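# Hang the duct tape roll on a wall peg

## Task

Pick up the duct tape roll from the cart's top tray and slide it onto the shaft of a wall peg that faces the supply shelving, so that the peg's end pokes out through the roll. Then release it and back the robot away. The robot must not tip over or be left leaning, or the task fails. The roll must stay on the peg by itself once the gripper has let go.

## Robot and tools

ROBOT. The robot is a Hello Robot Stretch 4 with a single arm. It has an omni-wheel base and a vertical mast carrying a lift. A telescoping arm sticks out forward from the lift. At its end is a wrist with yaw, pitch and roll joints and a two-finger gripper. The robot is about 1.6 m tall, and the base's rim is no more than 0.23 m from the base origin.

FRAMES. The base frame sits on the floor under the base centre, with x forward, y left and z up. hand_pose is reported in this frame: a point between the open fingertips (link pinch). With all wrist joints at 0, its axes line up with the base frame's. The printed position may be somewhat off. The odometry frame is wherever the base frame was when the scene began.

execute_actions(actions, cameras). actions is a list with one action or with none; an empty list only reports state and images. An action may have "base", "joints" or both, plus optional "pace" and "contact_limits". Alternatively it has only {"end_of_arm": "enable_torque"}, which re-powers wrist or gripper motors that shut off, and they then hold their current position. All motions in one action start together.
- base: one key only, and each is a relative move from where the base last measured itself. translate_m moves straight in metres, forward positive, -2 to 2. strafe_m moves sideways in metres, left positive, -2 to 2. rotate_rad turns in place in radians, counter-clockwise (left) positive, -3.2 to 3.2.
- joints: absolute targets by joint name, not offsets. lift_m 0 to 1.2 (m). arm_m 0 to 0.55 (m, extension). wrist_yaw_rad -1.134 to 4.276 (0 points ahead, positive is left, 3.14 is folded back, and above 3.4 the arm may obstruct). wrist_pitch_rad -1.117 to 4.259 (0 is level, 1.57 points down). wrist_roll_rad -1.117 to 4.259 (0 puts both fingers level; positive turns clockwise as seen from behind the gripper). gripper_m -0.038 to 0.141 (m between empty fingertips; negative presses the fingers together). Joint targets beyond range are clipped and flagged. Any other bad value or unknown key rejects the call, and nothing moves. A joint or base left out of an action may still be driving toward an older target.
- pace: "slow", "default", "fast" or "max". The base drives at up to 0.1, 0.3, 0.4 or 0.6 m/s and turns at 1, 2, 3 or 4 rad/s. With the lift above 0.2 these speeds drop, to 0.3 m/s and 1 rad/s at 1.2.
- contact_limits: only {"arm_m": x}, with x from 0 (softest) to 0.75 (firmest), default 0.5. The arm stops when it pushes harder than that.
- cameras: a list from head_camera, head_left_camera, head_right_camera, wrist_camera, or "all". Omitted or null means all, and [] means none. An unknown name rejects the call. The "pictures" line lists the returned images in order.
An action runs for 15 s at most. If a call reports a stop, later movement calls in the same reply are skipped.

wait(seconds): 0 to 10 s with no new command; it returns state and images.
zoom_image(camera, region): enlarges [x0, y0, x1, y1] pixels, origin at the top left and at most 504 by 504, from that camera's latest full image.
read_manual(section): only "licences"; it returns licence text and moves nothing.
finished_scene(scene): ends the given scene number for good and reports success. Call it only when the roll hangs on the peg on its own and the robot is clear. Replying without any tool call also ends things.

CAMERAS. head_camera sits atop the mast and looks forward and downward; turn the base to aim it. head_left_camera and head_right_camera are fisheyes beside it, angled lower, and they show the base and arm. wrist_camera looks along the fingers, with the tips near the bottom of its image.

RESULTS. joint_positions come with tolerances for "done": lift and arm ±0.004, yaw and roll ±0.02, pitch ±0.05, gripper ±0.004. base_status and joint_status may read: done (for the base, the wheels turned the commanded amount even if they slipped); off_target (at rest short of the target and possibly still pushing); contact_stop_at_<key> (blocked, the target is dropped, and the lift, arm or wheels go slack, so a slack lift can sink under weight); limit_stop_at_<name>; time_out; torque_fault (a wrist or gripper motor went limp; send enable_torque). limit_stop_at_tilt means a lean over 6 degrees, with lift, arm and wheels slack until the lean eases. limit_stop_at_own_body means self-collision; moving away still works. It is likely with pitch below -0.2 combined with roll below -0.4 or above 4. on_its_own describes anything not commanded, and there "held at" gives the held target, not the measured position.
lidar_m lists 12 distances in metres, each covering 30 degrees: the first straight ahead, then counter-clockwise (4th left, 7th rear, 10th right). "-" means nothing seen or closer than 0.25 m. It sees from about 0.15 m up to robot height, misses clear objects and thin legs, and sees poorly behind.
wrist_depth_mm is a 7 by 7 grid, listed from the top left, of median depths from 100 to 2000 mm, with "-" for invalid cells. The robot's own body appears in it.
base_odometry counts wheel turns, so slip shows up as travel. Heading runs -3.142 to 3.142, left positive. If turned_by_wheels and turned_by_imu differ by more than about 0.1 rad, a bump or slip happened, and the heading error is roughly their difference. base_tilt is in degrees, forward and right positive, with a fixed bias up to about 1.5.
motor_effort is a percentage of maximum, positive toward higher joint values, with the peak of the last action in brackets; readings are noisy and biased. For wheel_0 to wheel_2, positive turns the base right. An at-rest effort outside its normal range suggests a load or contact, and a held load shifts wrist_pitch_rad's effort away from 0.

GRIPPING. Command gripper_m below the object's width; a smaller value squeezes harder and pulls the object inward by up to a third of the difference. Neither the reading nor "done" confirms a hold, but a firm squeeze at a target of 0 or more shows as a change in gripper_m effort. Fingertips pressed on a surface can jam; lift to free them. To unfold at the start, send lift_m 0.4 with wrist_yaw_rad 0.

AVOID. Do not turn or drive carrying over 1 kg with arm_m above 0.2, especially at fast paces, as the robot can tip. Steady pushes or pulls, a high gripper or a high contact limit also raise that risk. A level gripper holding over about 2 kg faults the wrist. Avoid drops, slips, slams, hard hits and strong pushes, and don't let loose items fall. Something may briefly nudge loose objects. The simulation runs while you think, and the robot holds its last command meanwhile.

Each tool is called after "Request:" as a command line: name --argument value for each argument, lists and objects as JSON in quotes; but a table of rows of numbers goes row by row, as --pt "numbers of a row", without its own name.

## Session

I'll start by checking the robot's state and what the cameras see.

Request:
execute_actions --actions '[]'

Scene clock: 0.00 s.
base_odometry: x=+0.000 y=+0.000 heading=+0.000 (m, m, rad; odometry frame)
turned_by_wheels: +0.000 (rad since the last result)
turned_by_imu: +0.000 (rad since the last result)
base_tilt: forward=+0.4 right=+0.5 (deg)
lidar_m: 1.53 1.83 1.83 1.81 1.84 2.05 1.50 1.52 1.83 2.41 2.46 2.19
base_status: not commanded
joint_positions: lift_m=+0.193 arm_m=-0.001 wrist_yaw_rad=+3.192 wrist_pitch_rad=+0.003 wrist_roll_rad=-0.001 gripper_m=+0.057
joint_status: not commanded
motor_effort: lift_m=+19 arm_m=+0 wrist_yaw_rad=-1 wrist_pitch_rad=-6 wrist_roll_rad=-3 gripper_m=-3 wheel_0=+0 wheel_1=+0 wheel_2=+0 (%)
hand_pose: x=-0.1230 y=+0.0726 z=+0.3707 quat_wxyz=(-0.025, -0.001, -0.001, +1.000) (m; base frame)
wrist_depth_mm: - 133 1983 - - - - / - 118 142 1921 - - - / - 118 148 1983 - - - / 123 131 199 1921 - - - / 221 1708 1576 1983 - - - / 1182 1397 195 1576 199 1430 1464 / 917 866 976 554 931 960 976
pictures: head_camera, head_left_camera, head_right_camera, wrist_camera
Images, in order (width x height): head_camera 420x560, head_left_camera 420x672, head_right_camera 420x672, wrist_camera 616x392.

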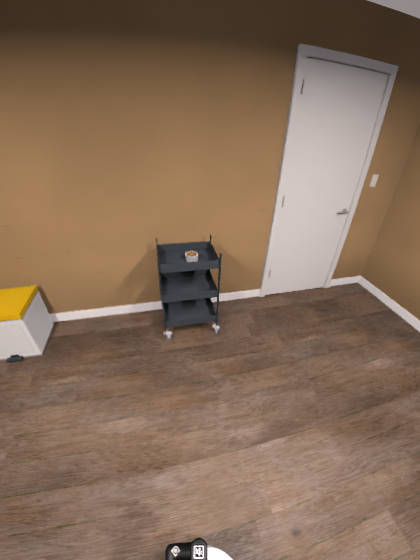

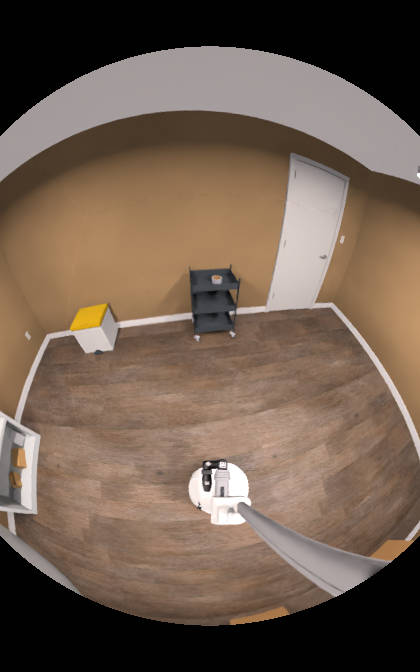

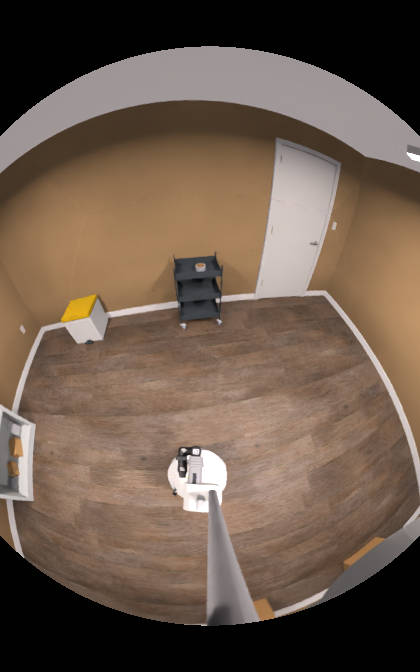

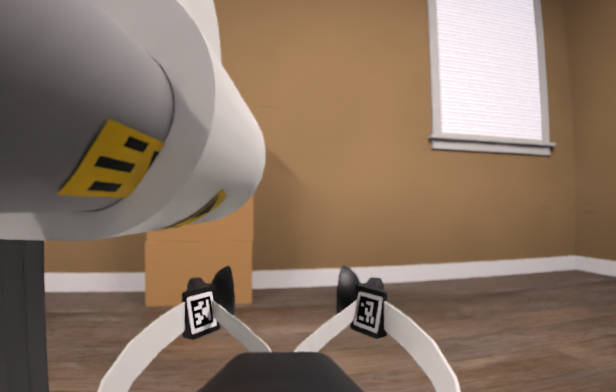

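Request:
zoom_image --camera "head_camera" --region '[130, 210, 250, 350]'

Request:
zoom_image --camera "head_left_camera" --region '[0, 280, 150, 540]'

Region (130, 210, 250, 350) of head_camera's 420x560 image, scaled by 3.600, with more detail than that image has; it fills the left 432 columns of this view, and the rest is white.

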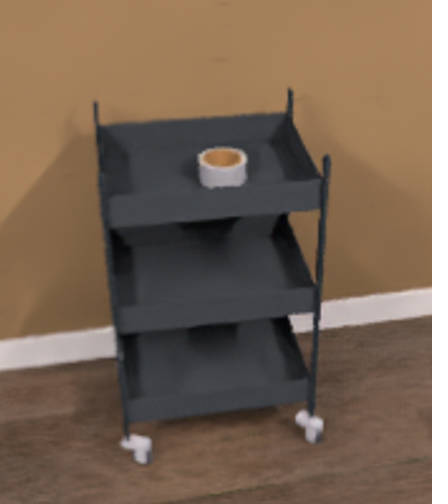

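Region (0, 280, 150, 540) of head_left_camera's 420x672 image, scaled by 1.938, with more detail than that image has; it fills the left 291 columns of this view, and the rest is white.

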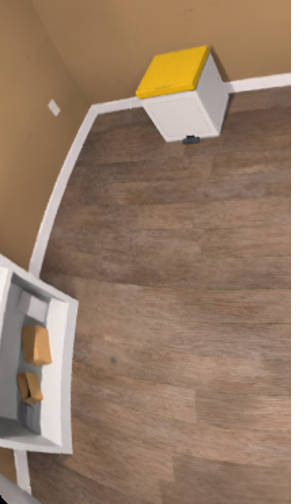

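Request:
execute_actions --actions '[{"base": {"rotate_rad": -1.57}, "joints": {"lift_m": 0.5, "wrist_yaw_rad": 0}, "pace": "fast"}]'

Scene clock: 7.80 s.
base_odometry: x=+0.000 y=+0.000 heading=-1.570 (m, m, rad; odometry frame)
turned_by_wheels: -1.570 (rad since the last result)
turned_by_imu: -1.573 (rad since the last result)
base_tilt: forward=+0.6 right=+0.4 (deg)
lidar_m: 2.34 2.46 2.22 1.52 1.85 1.84 1.83 1.86 2.07 1.49 1.52 1.85
base_status: done
joint_positions: lift_m=+0.500 arm_m=-0.001 wrist_yaw_rad=+0.001 wrist_pitch_rad=+0.003 wrist_roll_rad=-0.001 gripper_m=+0.057
joint_status: all done
motor_effort: lift_m=+22(24) arm_m=+0(0) wrist_yaw_rad=-2(8) wrist_pitch_rad=-6(5) wrist_roll_rad=+0(0) gripper_m=-1(3) wheel_0=+0(4) wheel_1=-1(10) wheel_2=+0(8) (%)
hand_pose: x=+0.4581 y=-0.0873 z=+0.6772 quat_wxyz=(+1.000, -0.001, +0.001, +0.000) (m; base frame)
wrist_depth_mm: 1983 - - - - - 1808 / 1921 - - - - - 1756 / 1921 - - - - - 1756 / 1983 - - - - - 1499 / 1921 - - - - - 1430 / 1921 - 195 - 198 - 1464 / 1618 1499 1576 904 1576 1661 1499
pictures: head_camera, head_left_camera, head_right_camera, wrist_camera
Images, in order (width x height): head_camera 420x560, head_left_camera 420x672, head_right_camera 420x672, wrist_camera 616x392.

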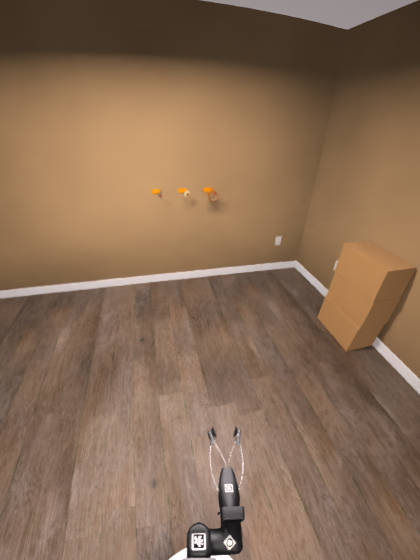

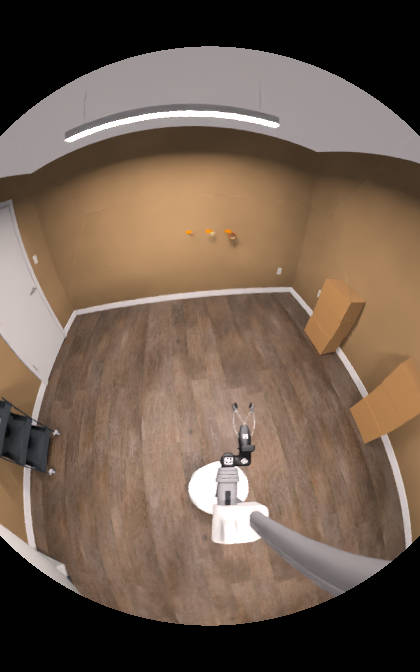

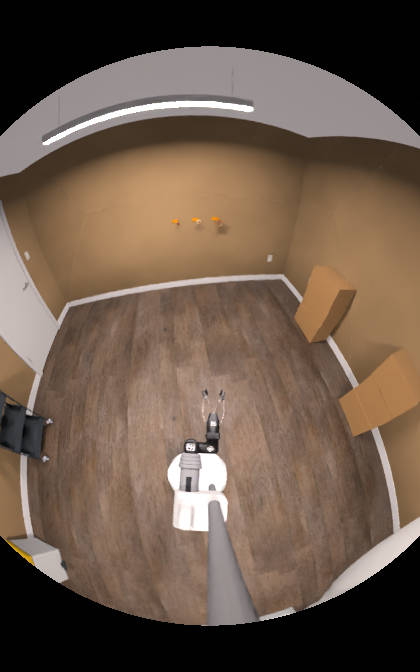

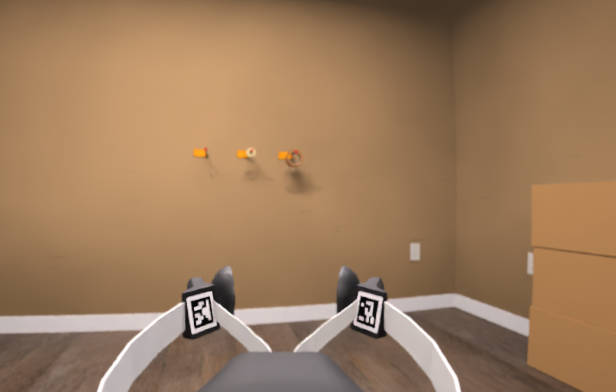

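Request:
zoom_image --camera "head_camera" --region '[130, 160, 250, 230]'

Request:
zoom_image --camera "wrist_camera" --region '[170, 120, 330, 210]'

Region (130, 160, 250, 230) of head_camera's 420x560 image, scaled by 4.200, with more detail than that image has; it fills the top 294 rows of this view, and the rest is white.

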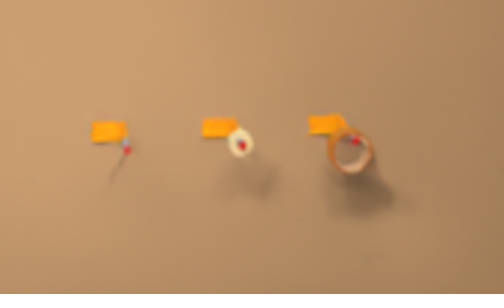

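Region (170, 120, 330, 210) of wrist_camera's 616x392 image, scaled by 3.150; it fills the top 284 rows of this view, and the rest is white.

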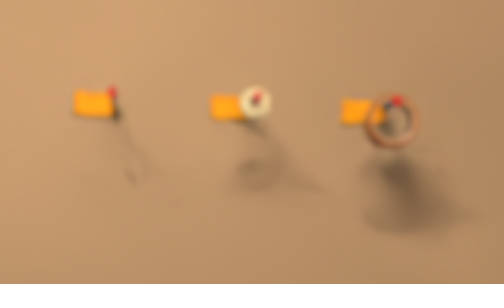

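Request:
execute_actions --actions '[{"base": {"rotate_rad": 1.75}, "joints": {"lift_m": 0.92, "wrist_pitch_rad": 1.57, "gripper_m": 0.14}, "pace": "fast"}]'

Scene clock: 57.07 s.
base_odometry: x=+0.000 y=+0.000 heading=+0.180 (m, m, rad; odometry frame)
turned_by_wheels: +1.750 (rad since the last result)
turned_by_imu: +1.758 (rad since the last result)
base_tilt: forward=+0.3 right=+0.4 (deg)
lidar_m: 1.54 1.84 2.42 1.80 1.89 1.92 1.49 1.85 2.09 2.38 2.55 1.61
base_status: done
joint_positions: lift_m=+0.920 arm_m=-0.001 wrist_yaw_rad=+0.000 wrist_pitch_rad=+1.570 wrist_roll_rad=-0.001 gripper_m=+0.140
joint_status: all done
motor_effort: lift_m=+22(26) arm_m=+0(0) wrist_yaw_rad=+0(2) wrist_pitch_rad=+1(5) wrist_roll_rad=+0(1) gripper_m=+0(1) wheel_0=+0(6) wheel_1=+0(10) wheel_2=+0(10) (%)
hand_pose: x=+0.1698 y=-0.0874 z=+0.8094 quat_wxyz=(+0.707, -0.001, +0.707, +0.001) (m; base frame)
wrist_depth_mm: 1025 1025 1025 1025 1042 1060 1078 / 1008 991 1008 1025 1025 1060 1060 / 991 1008 1008 1025 1042 1078 1060 / 991 1008 1025 1025 1060 1042 1078 / 991 1008 809 809 1042 1025 1042 / 976 193 798 809 211 1042 1078 / 991 991 798 144 1042 1042 1060
pictures: head_camera, head_left_camera, head_right_camera, wrist_camera
Images, in order (width x height): head_camera 420x560, head_left_camera 420x672, head_right_camera 420x672, wrist_camera 616x392.

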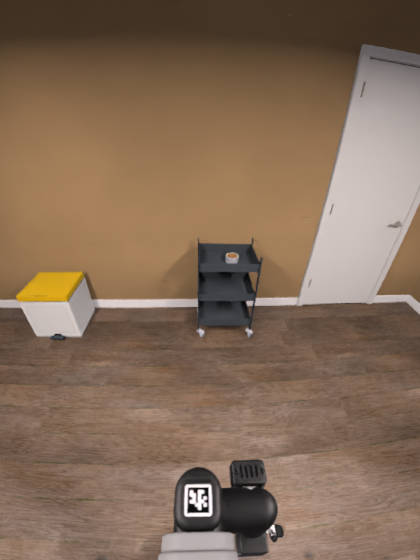

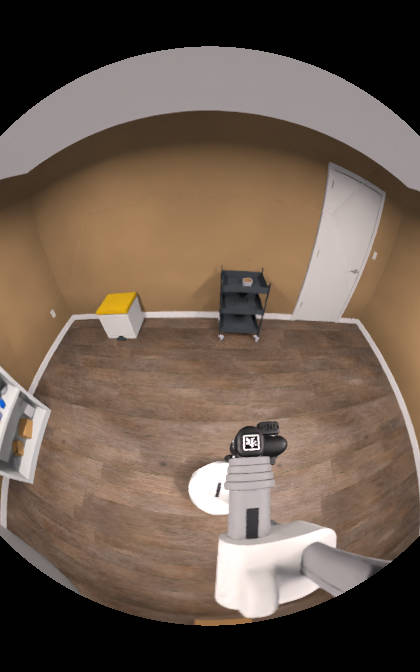

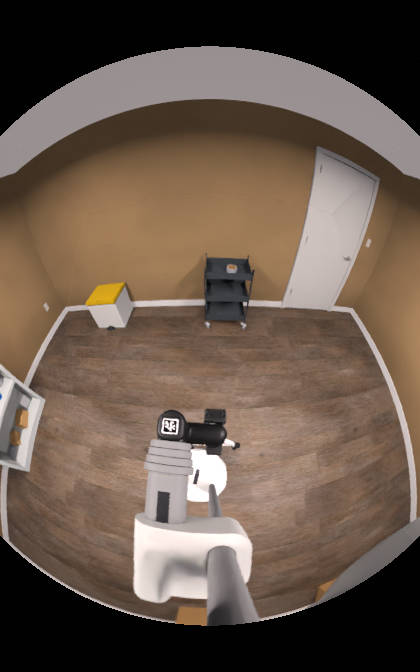

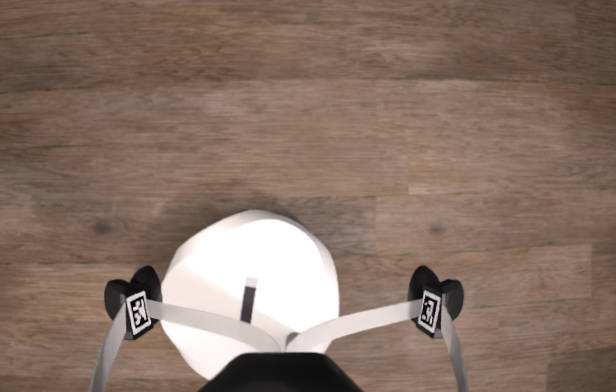

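Request:
execute_actions --actions '[{"base": {"translate_m": 1.15}, "pace": "fast"}]'

Scene clock: 64.77 s.
base_odometry: x=+1.132 y=+0.206 heading=+0.180 (m, m, rad; odometry frame)
turned_by_wheels: +0.000 (rad since the last result)
turned_by_imu: +0.004 (rad since the last result)
base_tilt: forward=+0.5 right=+0.4 (deg)
lidar_m: 0.38 0.85 1.08 1.36 2.01 3.10 2.67 2.85 2.55 2.42 0.58 0.41
base_status: done
joint_positions: lift_m=+0.920 arm_m=-0.001 wrist_yaw_rad=+0.000 wrist_pitch_rad=+1.570 wrist_roll_rad=-0.001 gripper_m=+0.140
joint_status: not commanded
motor_effort: lift_m=+22(22) arm_m=+0(0) wrist_yaw_rad=-2(1) wrist_pitch_rad=+1(0) wrist_roll_rad=+0(3) gripper_m=+0(0) wheel_0=-1(9) wheel_1=-1(7) wheel_2=+2(11) (%)
hand_pose: x=+0.1698 y=-0.0874 z=+0.8094 quat_wxyz=(+0.707, -0.001, +0.707, +0.001) (m; base frame)
wrist_depth_mm: 976 1008 349 364 359 353 357 / 991 1025 627 640 634 640 1060 / 991 1025 1025 1025 1042 1060 1078 / 991 1008 1008 1025 1025 1042 1078 / 991 1025 809 798 1042 1042 1060 / 976 193 798 809 212 1060 1060 / 991 991 809 144 1025 1042 1042
pictures: head_camera, head_left_camera, head_right_camera, wrist_camera
Images, in order (width x height): head_camera 420x560, head_left_camera 420x672, head_right_camera 420x672, wrist_camera 616x392.

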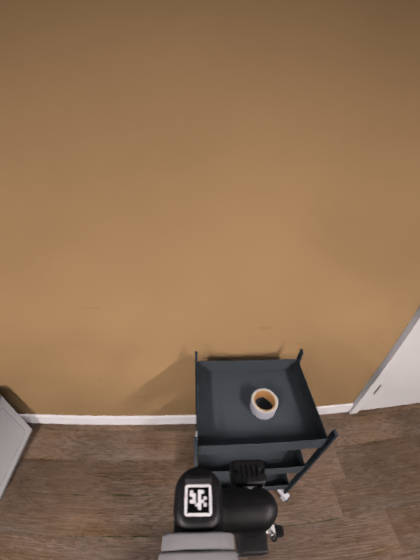

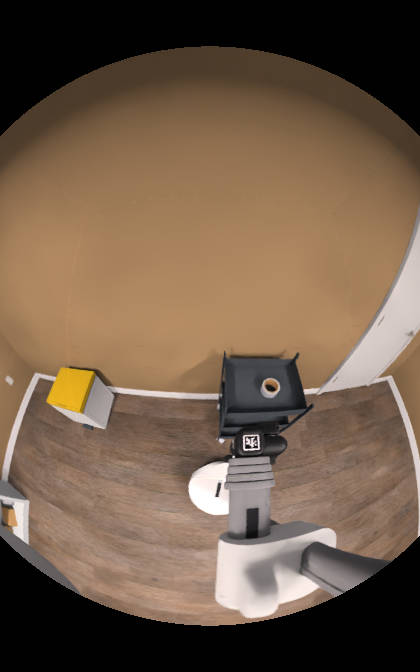

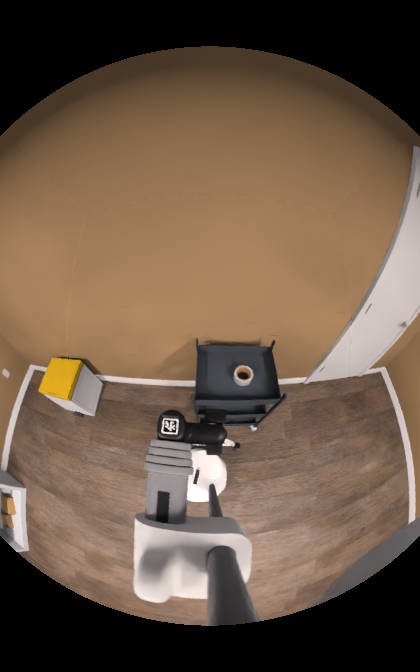

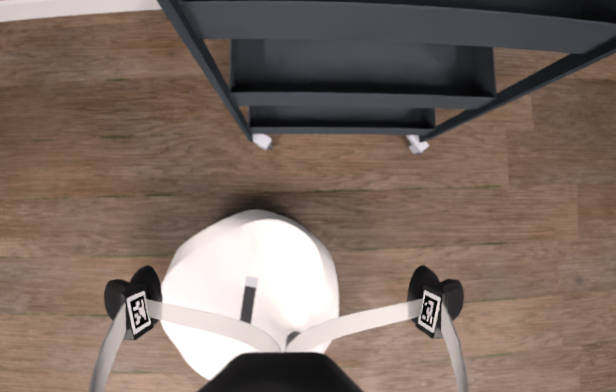

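Request:
execute_actions --actions '[{"base": {"strafe_m": -0.15}, "joints": {"arm_m": 0.40}, "pace": "fast"}]'

Scene clock: 81.87 s.
base_odometry: x=+1.158 y=+0.058 heading=+0.180 (m, m, rad; odometry frame)
turned_by_wheels: +0.000 (rad since the last result)
turned_by_imu: +0.003 (rad since the last result)
base_tilt: forward=+0.6 right=+0.3 (deg)
lidar_m: 0.38 0.41 1.13 1.41 2.15 3.12 2.68 2.79 2.38 2.27 1.17 0.42
base_status: done
joint_positions: lift_m=+0.920 arm_m=+0.399 wrist_yaw_rad=+0.000 wrist_pitch_rad=+1.570 wrist_roll_rad=-0.001 gripper_m=+0.140
joint_status: all done
motor_effort: lift_m=+22(22) arm_m=+8(10) wrist_yaw_rad=-1(2) wrist_pitch_rad=+2(1) wrist_roll_rad=-1(0) gripper_m=-1(1) wheel_0=-2(11) wheel_1=-1(10) wheel_2=+2(1) (%)
hand_pose: x=+0.5698 y=-0.0874 z=+0.8094 quat_wxyz=(+0.707, -0.001, +0.707, +0.001) (m; base frame)
wrist_depth_mm: 382 387 402 413 410 407 418 / 442 357 364 370 373 496 591 / 355 362 362 368 368 375 1025 / 355 357 366 366 370 375 1060 / 355 357 359 364 368 370 1060 / 353 192 359 345 213 338 1042 / 351 355 357 143 370 357 1060
pictures: head_camera, head_left_camera, head_right_camera, wrist_camera
Images, in order (width x height): head_camera 420x560, head_left_camera 420x672, head_right_camera 420x672, wrist_camera 616x392.

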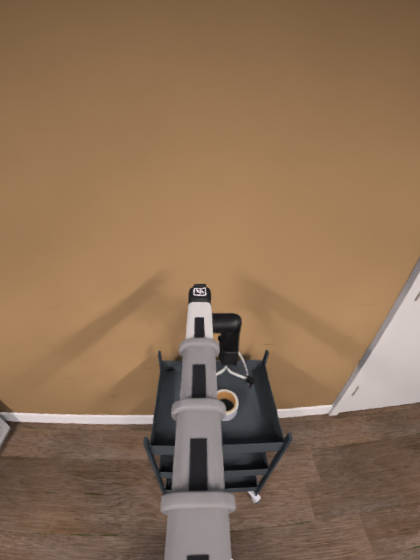

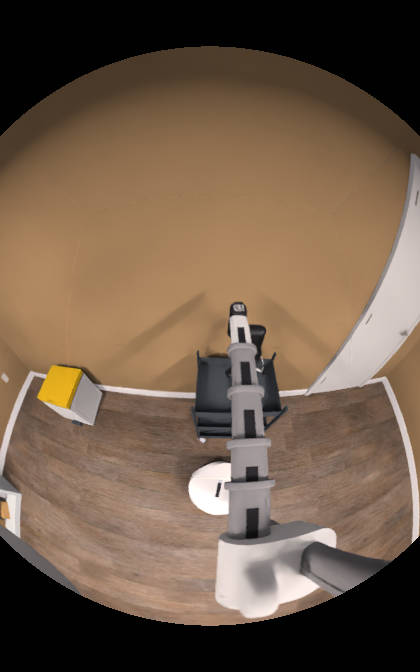

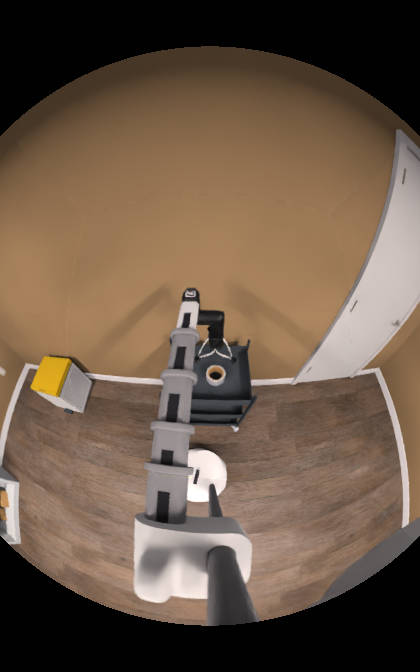

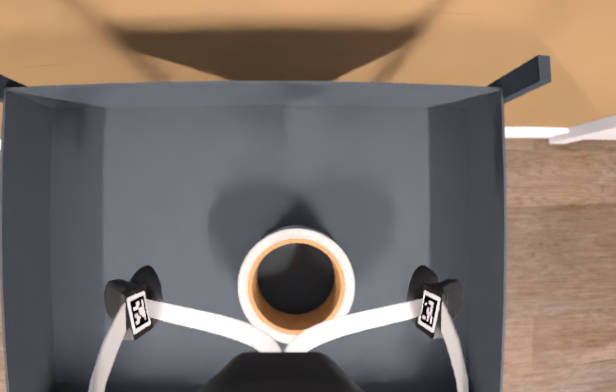

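Request:
zoom_image --camera "wrist_camera" --region '[80, 200, 500, 392]'

Region (80, 200, 500, 392) of wrist_camera's 616x392 image, scaled by 1.200; it fills the top 230 rows of this view, and the rest is white.

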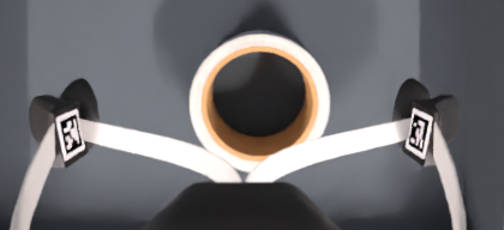

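Request:
execute_actions --actions '[{"base": {"strafe_m": -0.01}, "joints": {"arm_m": 0.374, "lift_m": 0.87}}]' --cameras '["wrist_camera", "head_camera"]'

Scene clock: 141.50 s.
base_odometry: x=+1.160 y=+0.049 heading=+0.180 (m, m, rad; odometry frame)
turned_by_wheels: +0.000 (rad since the last result)
turned_by_imu: +0.002 (rad since the last result)
base_tilt: forward=+0.5 right=+0.4 (deg)
lidar_m: 0.37 0.41 1.14 1.37 2.15 3.11 2.65 2.81 2.38 2.25 1.19 0.39
base_status: done
joint_positions: lift_m=+0.870 arm_m=+0.375 wrist_yaw_rad=+0.000 wrist_pitch_rad=+1.570 wrist_roll_rad=-0.001 gripper_m=+0.140
joint_status: all done
motor_effort: lift_m=+14(20) arm_m=-8(7) wrist_yaw_rad=-1(1) wrist_pitch_rad=+1(1) wrist_roll_rad=-1(1) gripper_m=-1(1) wheel_0=+2(5) wheel_1=+0(9) wheel_2=+0(0) (%)
hand_pose: x=+0.5465 y=-0.0874 z=+0.7601 quat_wxyz=(+0.707, -0.001, +0.707, +0.001) (m; base frame)
wrist_depth_mm: 272 279 277 279 290 285 260 / 309 312 317 320 324 310 661 / 307 310 317 320 324 322 1008 / 307 312 314 317 320 325 1008 / 306 310 314 315 319 324 1008 / 306 193 266 270 212 282 991 / 304 309 310 144 317 294 991
pictures: head_camera, wrist_camera
Images, in order (width x height): head_camera 420x560, wrist_camera 616x392.

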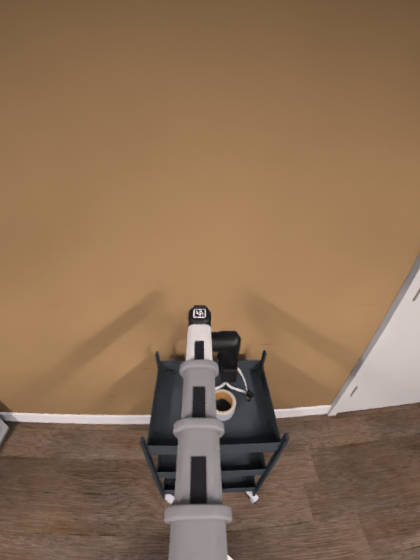

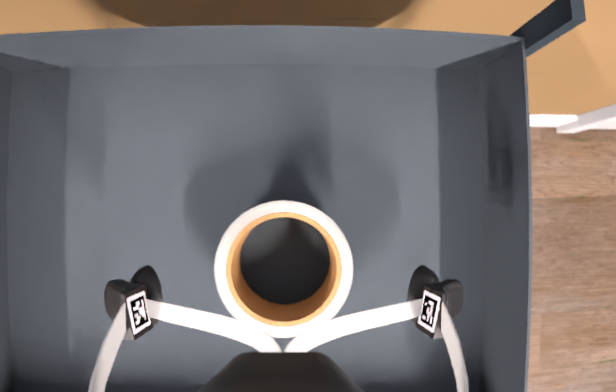

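Request:
execute_actions --actions '[{"joints": {"lift_m": 0.815}}]' --cameras '["wrist_camera", "head_right_camera"]'

Scene clock: 153.93 s.
base_odometry: x=+1.160 y=+0.049 heading=+0.180 (m, m, rad; odometry frame)
turned_by_wheels: +0.000 (rad since the last result)
turned_by_imu: +0.002 (rad since the last result)
base_tilt: forward=+0.6 right=+0.4 (deg)
lidar_m: 0.38 0.41 1.12 1.38 2.15 3.11 2.66 2.82 2.39 2.25 1.18 0.39
base_status: not commanded
joint_positions: lift_m=+0.815 arm_m=+0.375 wrist_yaw_rad=+0.000 wrist_pitch_rad=+1.570 wrist_roll_rad=-0.001 gripper_m=+0.140
joint_status: all done
motor_effort: lift_m=+14(16) arm_m=-8(8) wrist_yaw_rad=-1(1) wrist_pitch_rad=+1(1) wrist_roll_rad=+0(1) gripper_m=+1(0) wheel_0=+2(2) wheel_1=+0(0) wheel_2=+0(0) (%)
hand_pose: x=+0.5465 y=-0.0874 z=+0.7051 quat_wxyz=(+0.707, -0.001, +0.707, +0.001) (m; base frame)
wrist_depth_mm: 251 251 255 257 256 253 - / 256 259 263 265 267 268 235 / 255 258 262 264 267 271 236 / 256 258 259 262 265 267 237 / 253 256 256 260 265 268 237 / 252 192 237 259 213 266 235 / 252 255 258 144 264 266 -
pictures: head_right_camera, wrist_camera
Images, in order (width x height): head_right_camera 420x672, wrist_camera 616x392.

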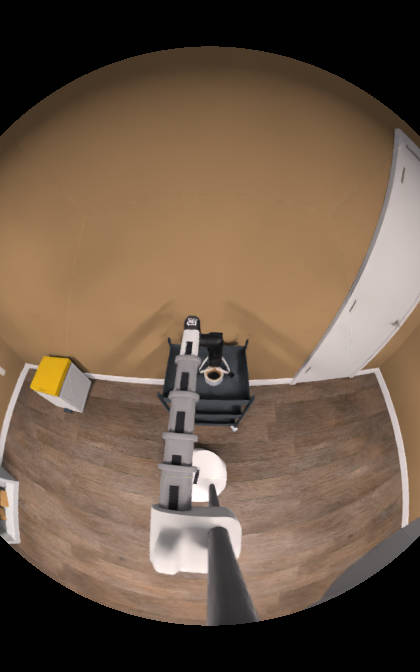

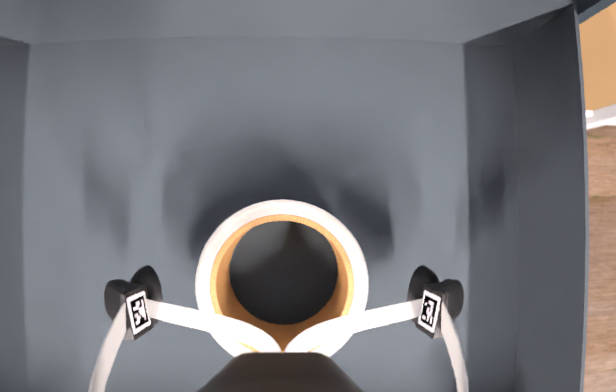

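Request:
execute_actions --actions '[{"joints": {"lift_m": 0.807}}]' --cameras '["wrist_camera"]'

Request:
execute_actions --actions '[{"joints": {"gripper_m": 0.05}}]' --cameras '["wrist_camera", "head_right_camera"]'

Scene clock: 170.20 s.
base_odometry: x=+1.160 y=+0.049 heading=+0.180 (m, m, rad; odometry frame)
turned_by_wheels: +0.000 (rad since the last result)
turned_by_imu: +0.001 (rad since the last result)
base_tilt: forward=+0.5 right=+0.4 (deg)
lidar_m: 0.38 0.41 1.13 1.41 2.14 3.10 2.66 2.82 2.36 2.26 1.19 0.41
base_status: not commanded
joint_positions: lift_m=+0.807 arm_m=+0.375 wrist_yaw_rad=+0.000 wrist_pitch_rad=+1.570 wrist_roll_rad=-0.001 gripper_m=+0.140
joint_status: all done
motor_effort: lift_m=+14(16) arm_m=-8(8) wrist_yaw_rad=-1(1) wrist_pitch_rad=+0(1) wrist_roll_rad=-1(0) gripper_m=-1(1) wheel_0=+2(2) wheel_1=+0(0) wheel_2=+0(1) (%)
hand_pose: x=+0.5465 y=-0.0874 z=+0.6971 quat_wxyz=(+0.707, -0.001, +0.707, +0.001) (m; base frame)
wrist_depth_mm: 248 249 251 253 255 253 - / 249 250 253 256 260 262 235 / 249 250 252 256 259 262 237 / 246 248 252 256 257 260 237 / 247 248 250 254 257 259 237 / 246 193 211 252 207 259 235 / 244 247 249 144 254 258 -
pictures: wrist_camera
Images, in order (width x height): wrist_camera 616x392.

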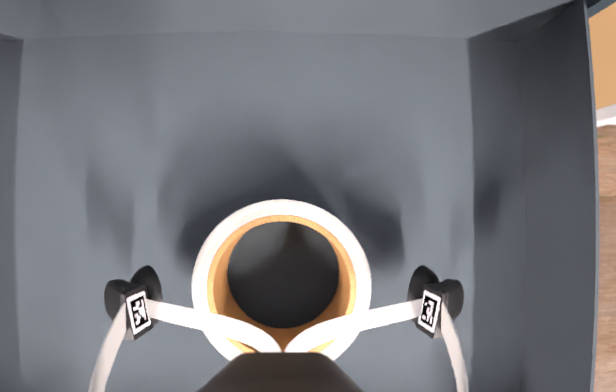

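Scene clock: 172.10 s.
base_odometry: x=+1.160 y=+0.049 heading=+0.180 (m, m, rad; odometry frame)
turned_by_wheels: +0.000 (rad since the last result)
turned_by_imu: +0.001 (rad since the last result)
base_tilt: forward=+0.5 right=+0.3 (deg)
lidar_m: 0.38 0.41 1.13 1.40 2.13 3.09 2.66 2.78 2.36 2.25 1.19 0.40
base_status: not commanded
joint_positions: lift_m=+0.807 arm_m=+0.375 wrist_yaw_rad=+0.000 wrist_pitch_rad=+1.570 wrist_roll_rad=-0.001 gripper_m=+0.050
joint_status: all done
motor_effort: lift_m=+15(15) arm_m=-8(8) wrist_yaw_rad=-1(2) wrist_pitch_rad=+1(1) wrist_roll_rad=+1(1) gripper_m=-17(15) wheel_0=+2(2) wheel_1=+0(0) wheel_2=+0(0) (%)
hand_pose: x=+0.5465 y=-0.0874 z=+0.6970 quat_wxyz=(+0.707, -0.001, +0.707, +0.001) (m; base frame)
wrist_depth_mm: 248 248 252 254 254 253 - / 250 250 253 257 260 260 236 / 247 250 253 255 257 260 237 / 247 250 251 254 257 262 236 / 245 248 251 254 255 259 238 / 245 181 203 253 191 259 235 / 245 247 205 160 254 256 -
pictures: head_right_camera, wrist_camera
Images, in order (width x height): head_right_camera 420x672, wrist_camera 616x392.

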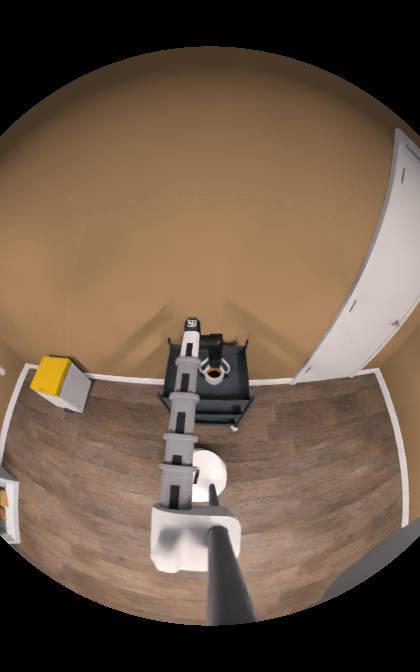

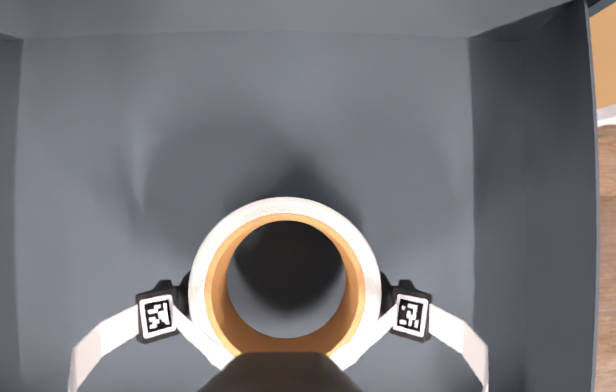

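Request:
execute_actions --actions '[{"joints": {"lift_m": 0.93}}]' --cameras '["wrist_camera", "head_right_camera"]'

Scene clock: 178.47 s.
base_odometry: x=+1.160 y=+0.049 heading=+0.180 (m, m, rad; odometry frame)
turned_by_wheels: +0.000 (rad since the last result)
turned_by_imu: +0.002 (rad since the last result)
base_tilt: forward=+0.5 right=+0.4 (deg)
lidar_m: 0.38 0.40 1.13 1.37 2.14 3.11 2.66 2.79 2.38 2.25 1.19 0.39
base_status: not commanded
joint_positions: lift_m=+0.930 arm_m=+0.375 wrist_yaw_rad=+0.000 wrist_pitch_rad=+1.570 wrist_roll_rad=-0.001 gripper_m=+0.050
joint_status: all done
motor_effort: lift_m=+23(25) arm_m=-8(8) wrist_yaw_rad=-1(1) wrist_pitch_rad=+1(1) wrist_roll_rad=-2(0) gripper_m=-16(16) wheel_0=+2(2) wheel_1=+0(0) wheel_2=+0(1) (%)
hand_pose: x=+0.5465 y=-0.0874 z=+0.8193 quat_wxyz=(+0.707, -0.001, +0.707, +0.001) (m; base frame)
wrist_depth_mm: 430 436 449 469 462 442 469 / 353 364 370 375 373 373 676 / 364 370 375 379 382 382 1078 / 366 370 375 377 377 384 1060 / 364 368 370 375 377 382 1078 / 362 180 204 375 191 382 1060 / 349 362 206 161 379 379 1060
pictures: head_right_camera, wrist_camera
Images, in order (width x height): head_right_camera 420x672, wrist_camera 616x392.

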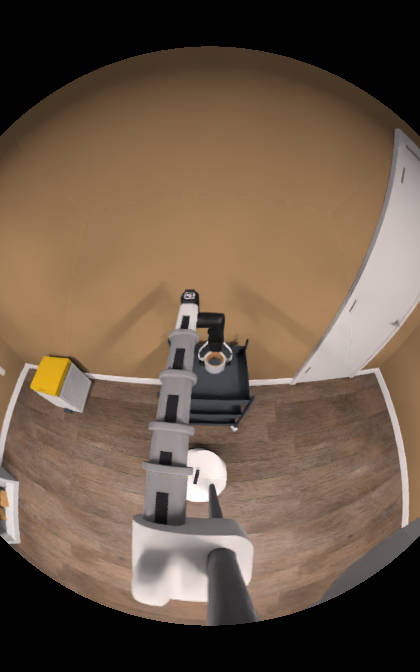

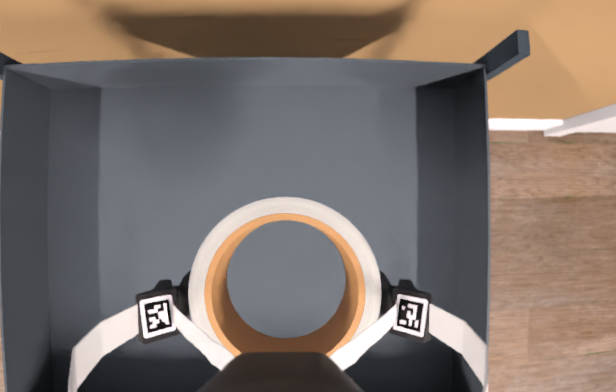

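Request:
execute_actions --actions '[{"joints": {"arm_m": 0.0}}]' --cameras '["wrist_camera"]'

Request:
execute_actions --actions '[{"base": {"rotate_rad": -2.248}}]' --cameras '["wrist_camera", "head_camera"]'

Scene clock: 213.03 s.
base_odometry: x=+1.160 y=+0.049 heading=+0.180 (m, m, rad; odometry frame)
turned_by_wheels: +0.000 (rad since the last result)
turned_by_imu: +0.002 (rad since the last result)
base_tilt: forward=+0.5 right=+0.4 (deg)
lidar_m: 0.37 0.40 1.13 1.39 2.15 3.12 2.67 2.79 2.38 2.26 1.17 0.41
base_status: not commanded
joint_positions: lift_m=+0.930 arm_m=+0.001 wrist_yaw_rad=+0.000 wrist_pitch_rad=+1.570 wrist_roll_rad=-0.001 gripper_m=+0.050
joint_status: all done
motor_effort: lift_m=+23(23) arm_m=-8(10) wrist_yaw_rad=+0(1) wrist_pitch_rad=+0(0) wrist_roll_rad=+1(0) gripper_m=-17(16) wheel_0=+2(2) wheel_1=+0(0) wheel_2=+0(1) (%)
hand_pose: x=+0.1724 y=-0.0874 z=+0.8193 quat_wxyz=(+0.707, +0.000, +0.707, +0.000) (m; base frame)
wrist_depth_mm: 349 347 353 359 357 366 1060 / 1025 640 634 654 654 1078 1078 / 1008 1008 1008 1042 1060 1042 1078 / 991 1025 1042 1025 1042 1060 1078 / 1008 1025 809 820 1060 1060 1042 / 991 181 203 809 191 1042 1078 / 991 1008 206 160 1060 1060 1060
pictures: wrist_camera
Images, in order (width x height): wrist_camera 616x392.

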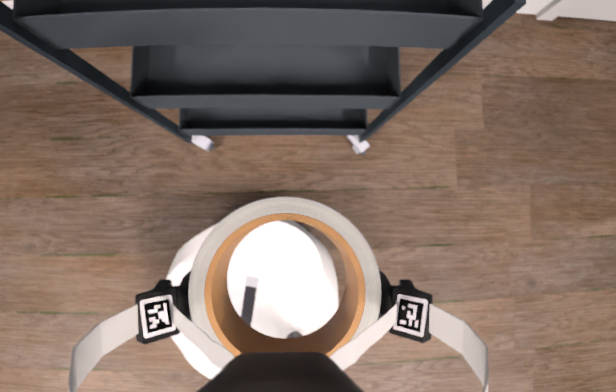

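Scene clock: 215.57 s.
base_odometry: x=+1.160 y=+0.048 heading=-2.068 (m, m, rad; odometry frame)
turned_by_wheels: -2.248 (rad since the last result)
turned_by_imu: -2.255 (rad since the last result)
base_tilt: forward=+0.4 right=+0.3 (deg)
lidar_m: 2.51 2.26 1.41 0.43 0.38 0.39 1.00 1.23 2.14 2.50 2.65 2.77
base_status: done
joint_positions: lift_m=+0.930 arm_m=+0.001 wrist_yaw_rad=+0.000 wrist_pitch_rad=+1.570 wrist_roll_rad=-0.001 gripper_m=+0.050
joint_status: not commanded
motor_effort: lift_m=+23(23) arm_m=-8(8) wrist_yaw_rad=+0(0) wrist_pitch_rad=+1(0) wrist_roll_rad=-1(1) gripper_m=-17(18) wheel_0=+2(4) wheel_1=+1(9) wheel_2=+1(5) (%)
hand_pose: x=+0.1725 y=-0.0874 z=+0.8194 quat_wxyz=(+0.707, +0.000, +0.707, +0.000) (m; base frame)
wrist_depth_mm: 1025 1042 1042 1060 1042 1060 1078 / 1008 1008 1025 1025 1060 1078 1078 / 1025 1008 1025 1042 1042 1078 1078 / 991 1008 1025 1025 1025 1060 1078 / 991 1025 809 831 1042 1042 1060 / 991 181 204 820 191 1042 1060 / 866 1025 206 160 1042 1042 1060
pictures: head_camera, wrist_camera
Images, in order (width x height): head_camera 420x560, wrist_camera 616x392.

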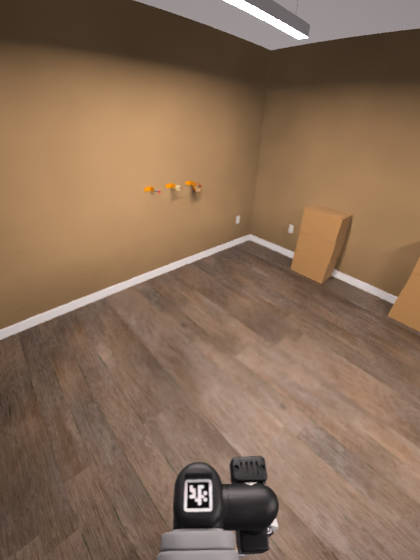

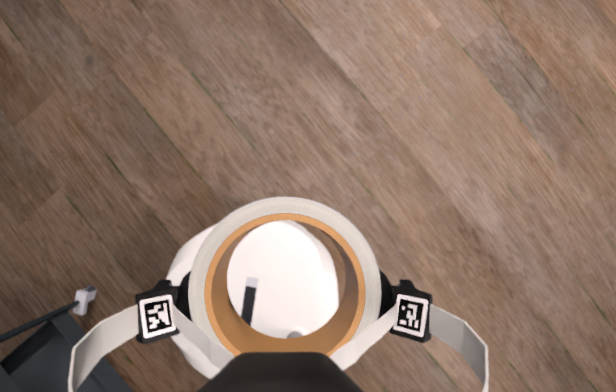

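Request:
execute_actions --actions '[{"base": {"translate_m": 1.785}, "joints": {"wrist_pitch_rad": 0.0, "lift_m": 0.82}}]' --cameras '["wrist_camera", "head_camera"]'

Request:
execute_actions --actions '[{"base": {"rotate_rad": 0.684}}]'

Scene clock: 225.33 s.
base_odometry: x=+0.310 y=-1.521 heading=-2.068 (m, m, rad; odometry frame)
turned_by_wheels: +0.000 (rad since the last result)
turned_by_imu: +0.005 (rad since the last result)
base_tilt: forward=+0.6 right=+0.3 (deg)
lidar_m: 0.46 0.74 0.89 1.11 1.95 1.95 1.87 3.39 3.21 1.99 1.50 1.58
base_status: done
joint_positions: lift_m=+0.820 arm_m=+0.001 wrist_yaw_rad=+0.000 wrist_pitch_rad=+0.004 wrist_roll_rad=-0.001 gripper_m=+0.050
joint_status: all done
motor_effort: lift_m=+15(23) arm_m=-7(8) wrist_yaw_rad=-1(0) wrist_pitch_rad=-11(19) wrist_roll_rad=-1(1) gripper_m=-18(17) wheel_0=+0(5) wheel_1=+0(6) wheel_2=+2(11) (%)
hand_pose: x=+0.4607 y=-0.0874 z=+0.9973 quat_wxyz=(+1.000, -0.001, +0.002, +0.000) (m; base frame)
wrist_depth_mm: 634 723 866 1060 1366 1499 1336 / 634 723 854 1060 1366 1537 1336 / 634 723 866 1078 1366 1499 1336 / 627 732 842 1008 1397 1499 1308 / 634 723 707 991 1336 1499 1336 / 634 181 204 991 191 1464 1281 / 621 723 206 160 1336 1397 1336
pictures: head_camera, wrist_camera
Images, in order (width x height): head_camera 420x560, wrist_camera 616x392.

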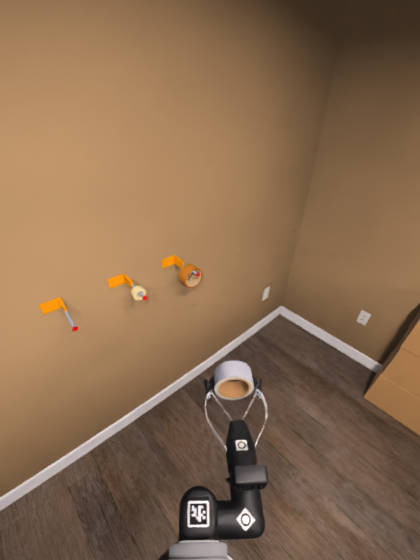

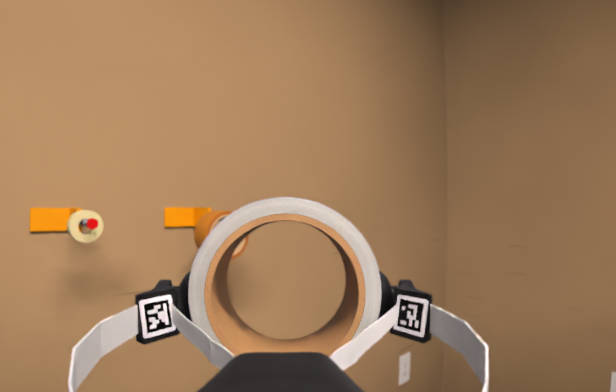

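Scene clock: 226.80 s.
base_odometry: x=+0.310 y=-1.521 heading=-1.384 (m, m, rad; odometry frame)
turned_by_wheels: +0.684 (rad since the last result)
turned_by_imu: +0.687 (rad since the last result)
base_tilt: forward=+0.5 right=+0.4 (deg)
lidar_m: 0.45 0.93 1.26 1.92 1.86 2.17 3.98 2.17 1.57 1.50 1.32 0.83
base_status: done
joint_positions: lift_m=+0.820 arm_m=+0.001 wrist_yaw_rad=+0.000 wrist_pitch_rad=+0.004 wrist_roll_rad=-0.001 gripper_m=+0.050
joint_status: not commanded
motor_effort: lift_m=+15(15) arm_m=-7(7) wrist_yaw_rad=-2(2) wrist_pitch_rad=-11(10) wrist_roll_rad=-1(1) gripper_m=-15(15) wheel_0=-2(7) wheel_1=+0(7) wheel_2=+1(7) (%)
hand_pose: x=+0.4607 y=-0.0874 z=+0.9973 quat_wxyz=(+1.000, -0.001, +0.002, +0.000) (m; base frame)
wrist_depth_mm: 634 640 654 668 668 683 707 / 627 640 654 661 676 683 699 / 634 647 661 668 676 691 699 / 634 640 647 661 668 683 699 / 634 647 647 661 668 683 683 / 634 182 202 661 190 691 691 / 621 640 206 160 676 676 691
pictures: head_camera, head_left_camera, head_right_camera, wrist_camera
Images, in order (width x height): head_camera 420x560, head_left_camera 420x672, head_right_camera 420x672, wrist_camera 616x392.

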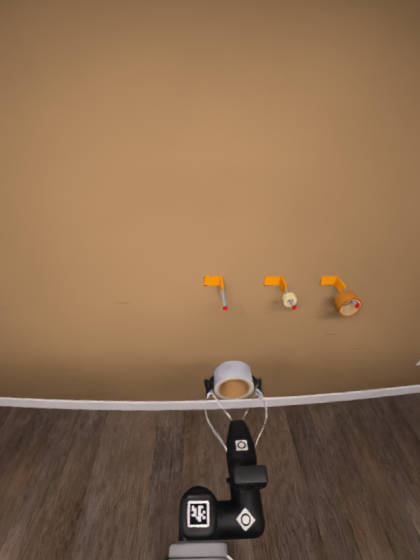

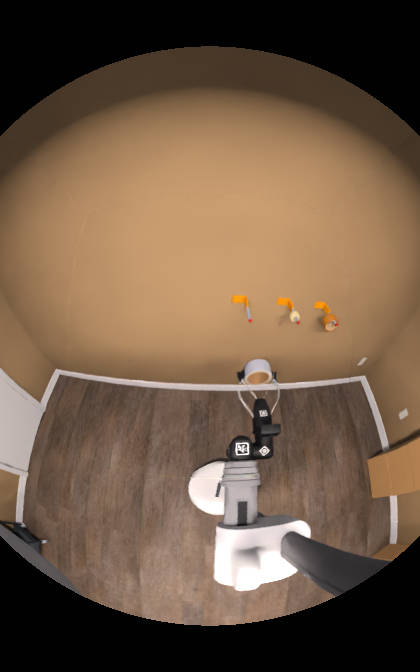

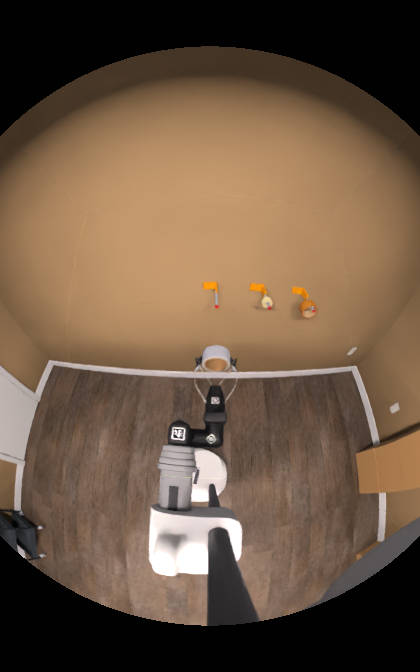

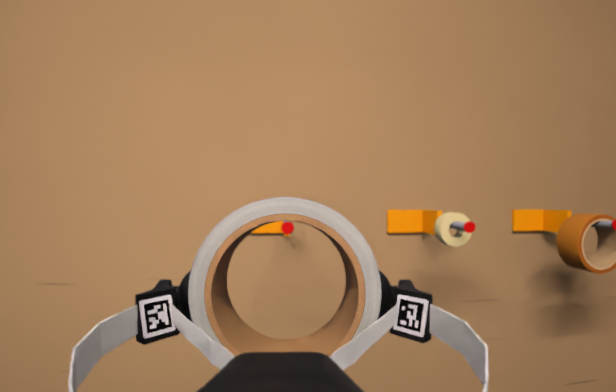

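Request:
zoom_image --camera "head_camera" --region '[190, 260, 380, 410]'

Request:
zoom_image --camera "wrist_camera" --region '[180, 180, 616, 360]'

Region (190, 260, 380, 410) of head_camera's 420x560 image, scaled by 2.653, with more detail than that image has; it fills the top 398 rows of this view, and the rest is white.

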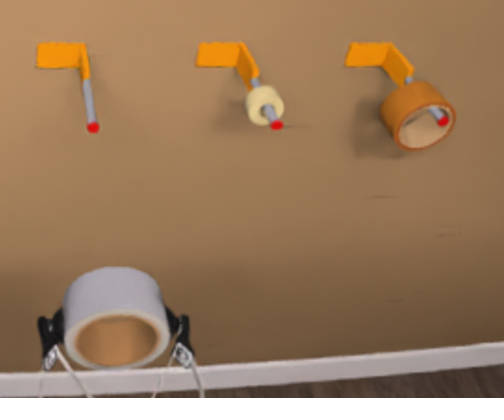

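Region (180, 180, 616, 360) of wrist_camera's 616x392 image, scaled by 1.156; it fills the top 208 rows of this view, and the rest is white.

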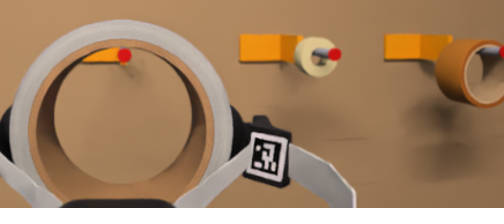

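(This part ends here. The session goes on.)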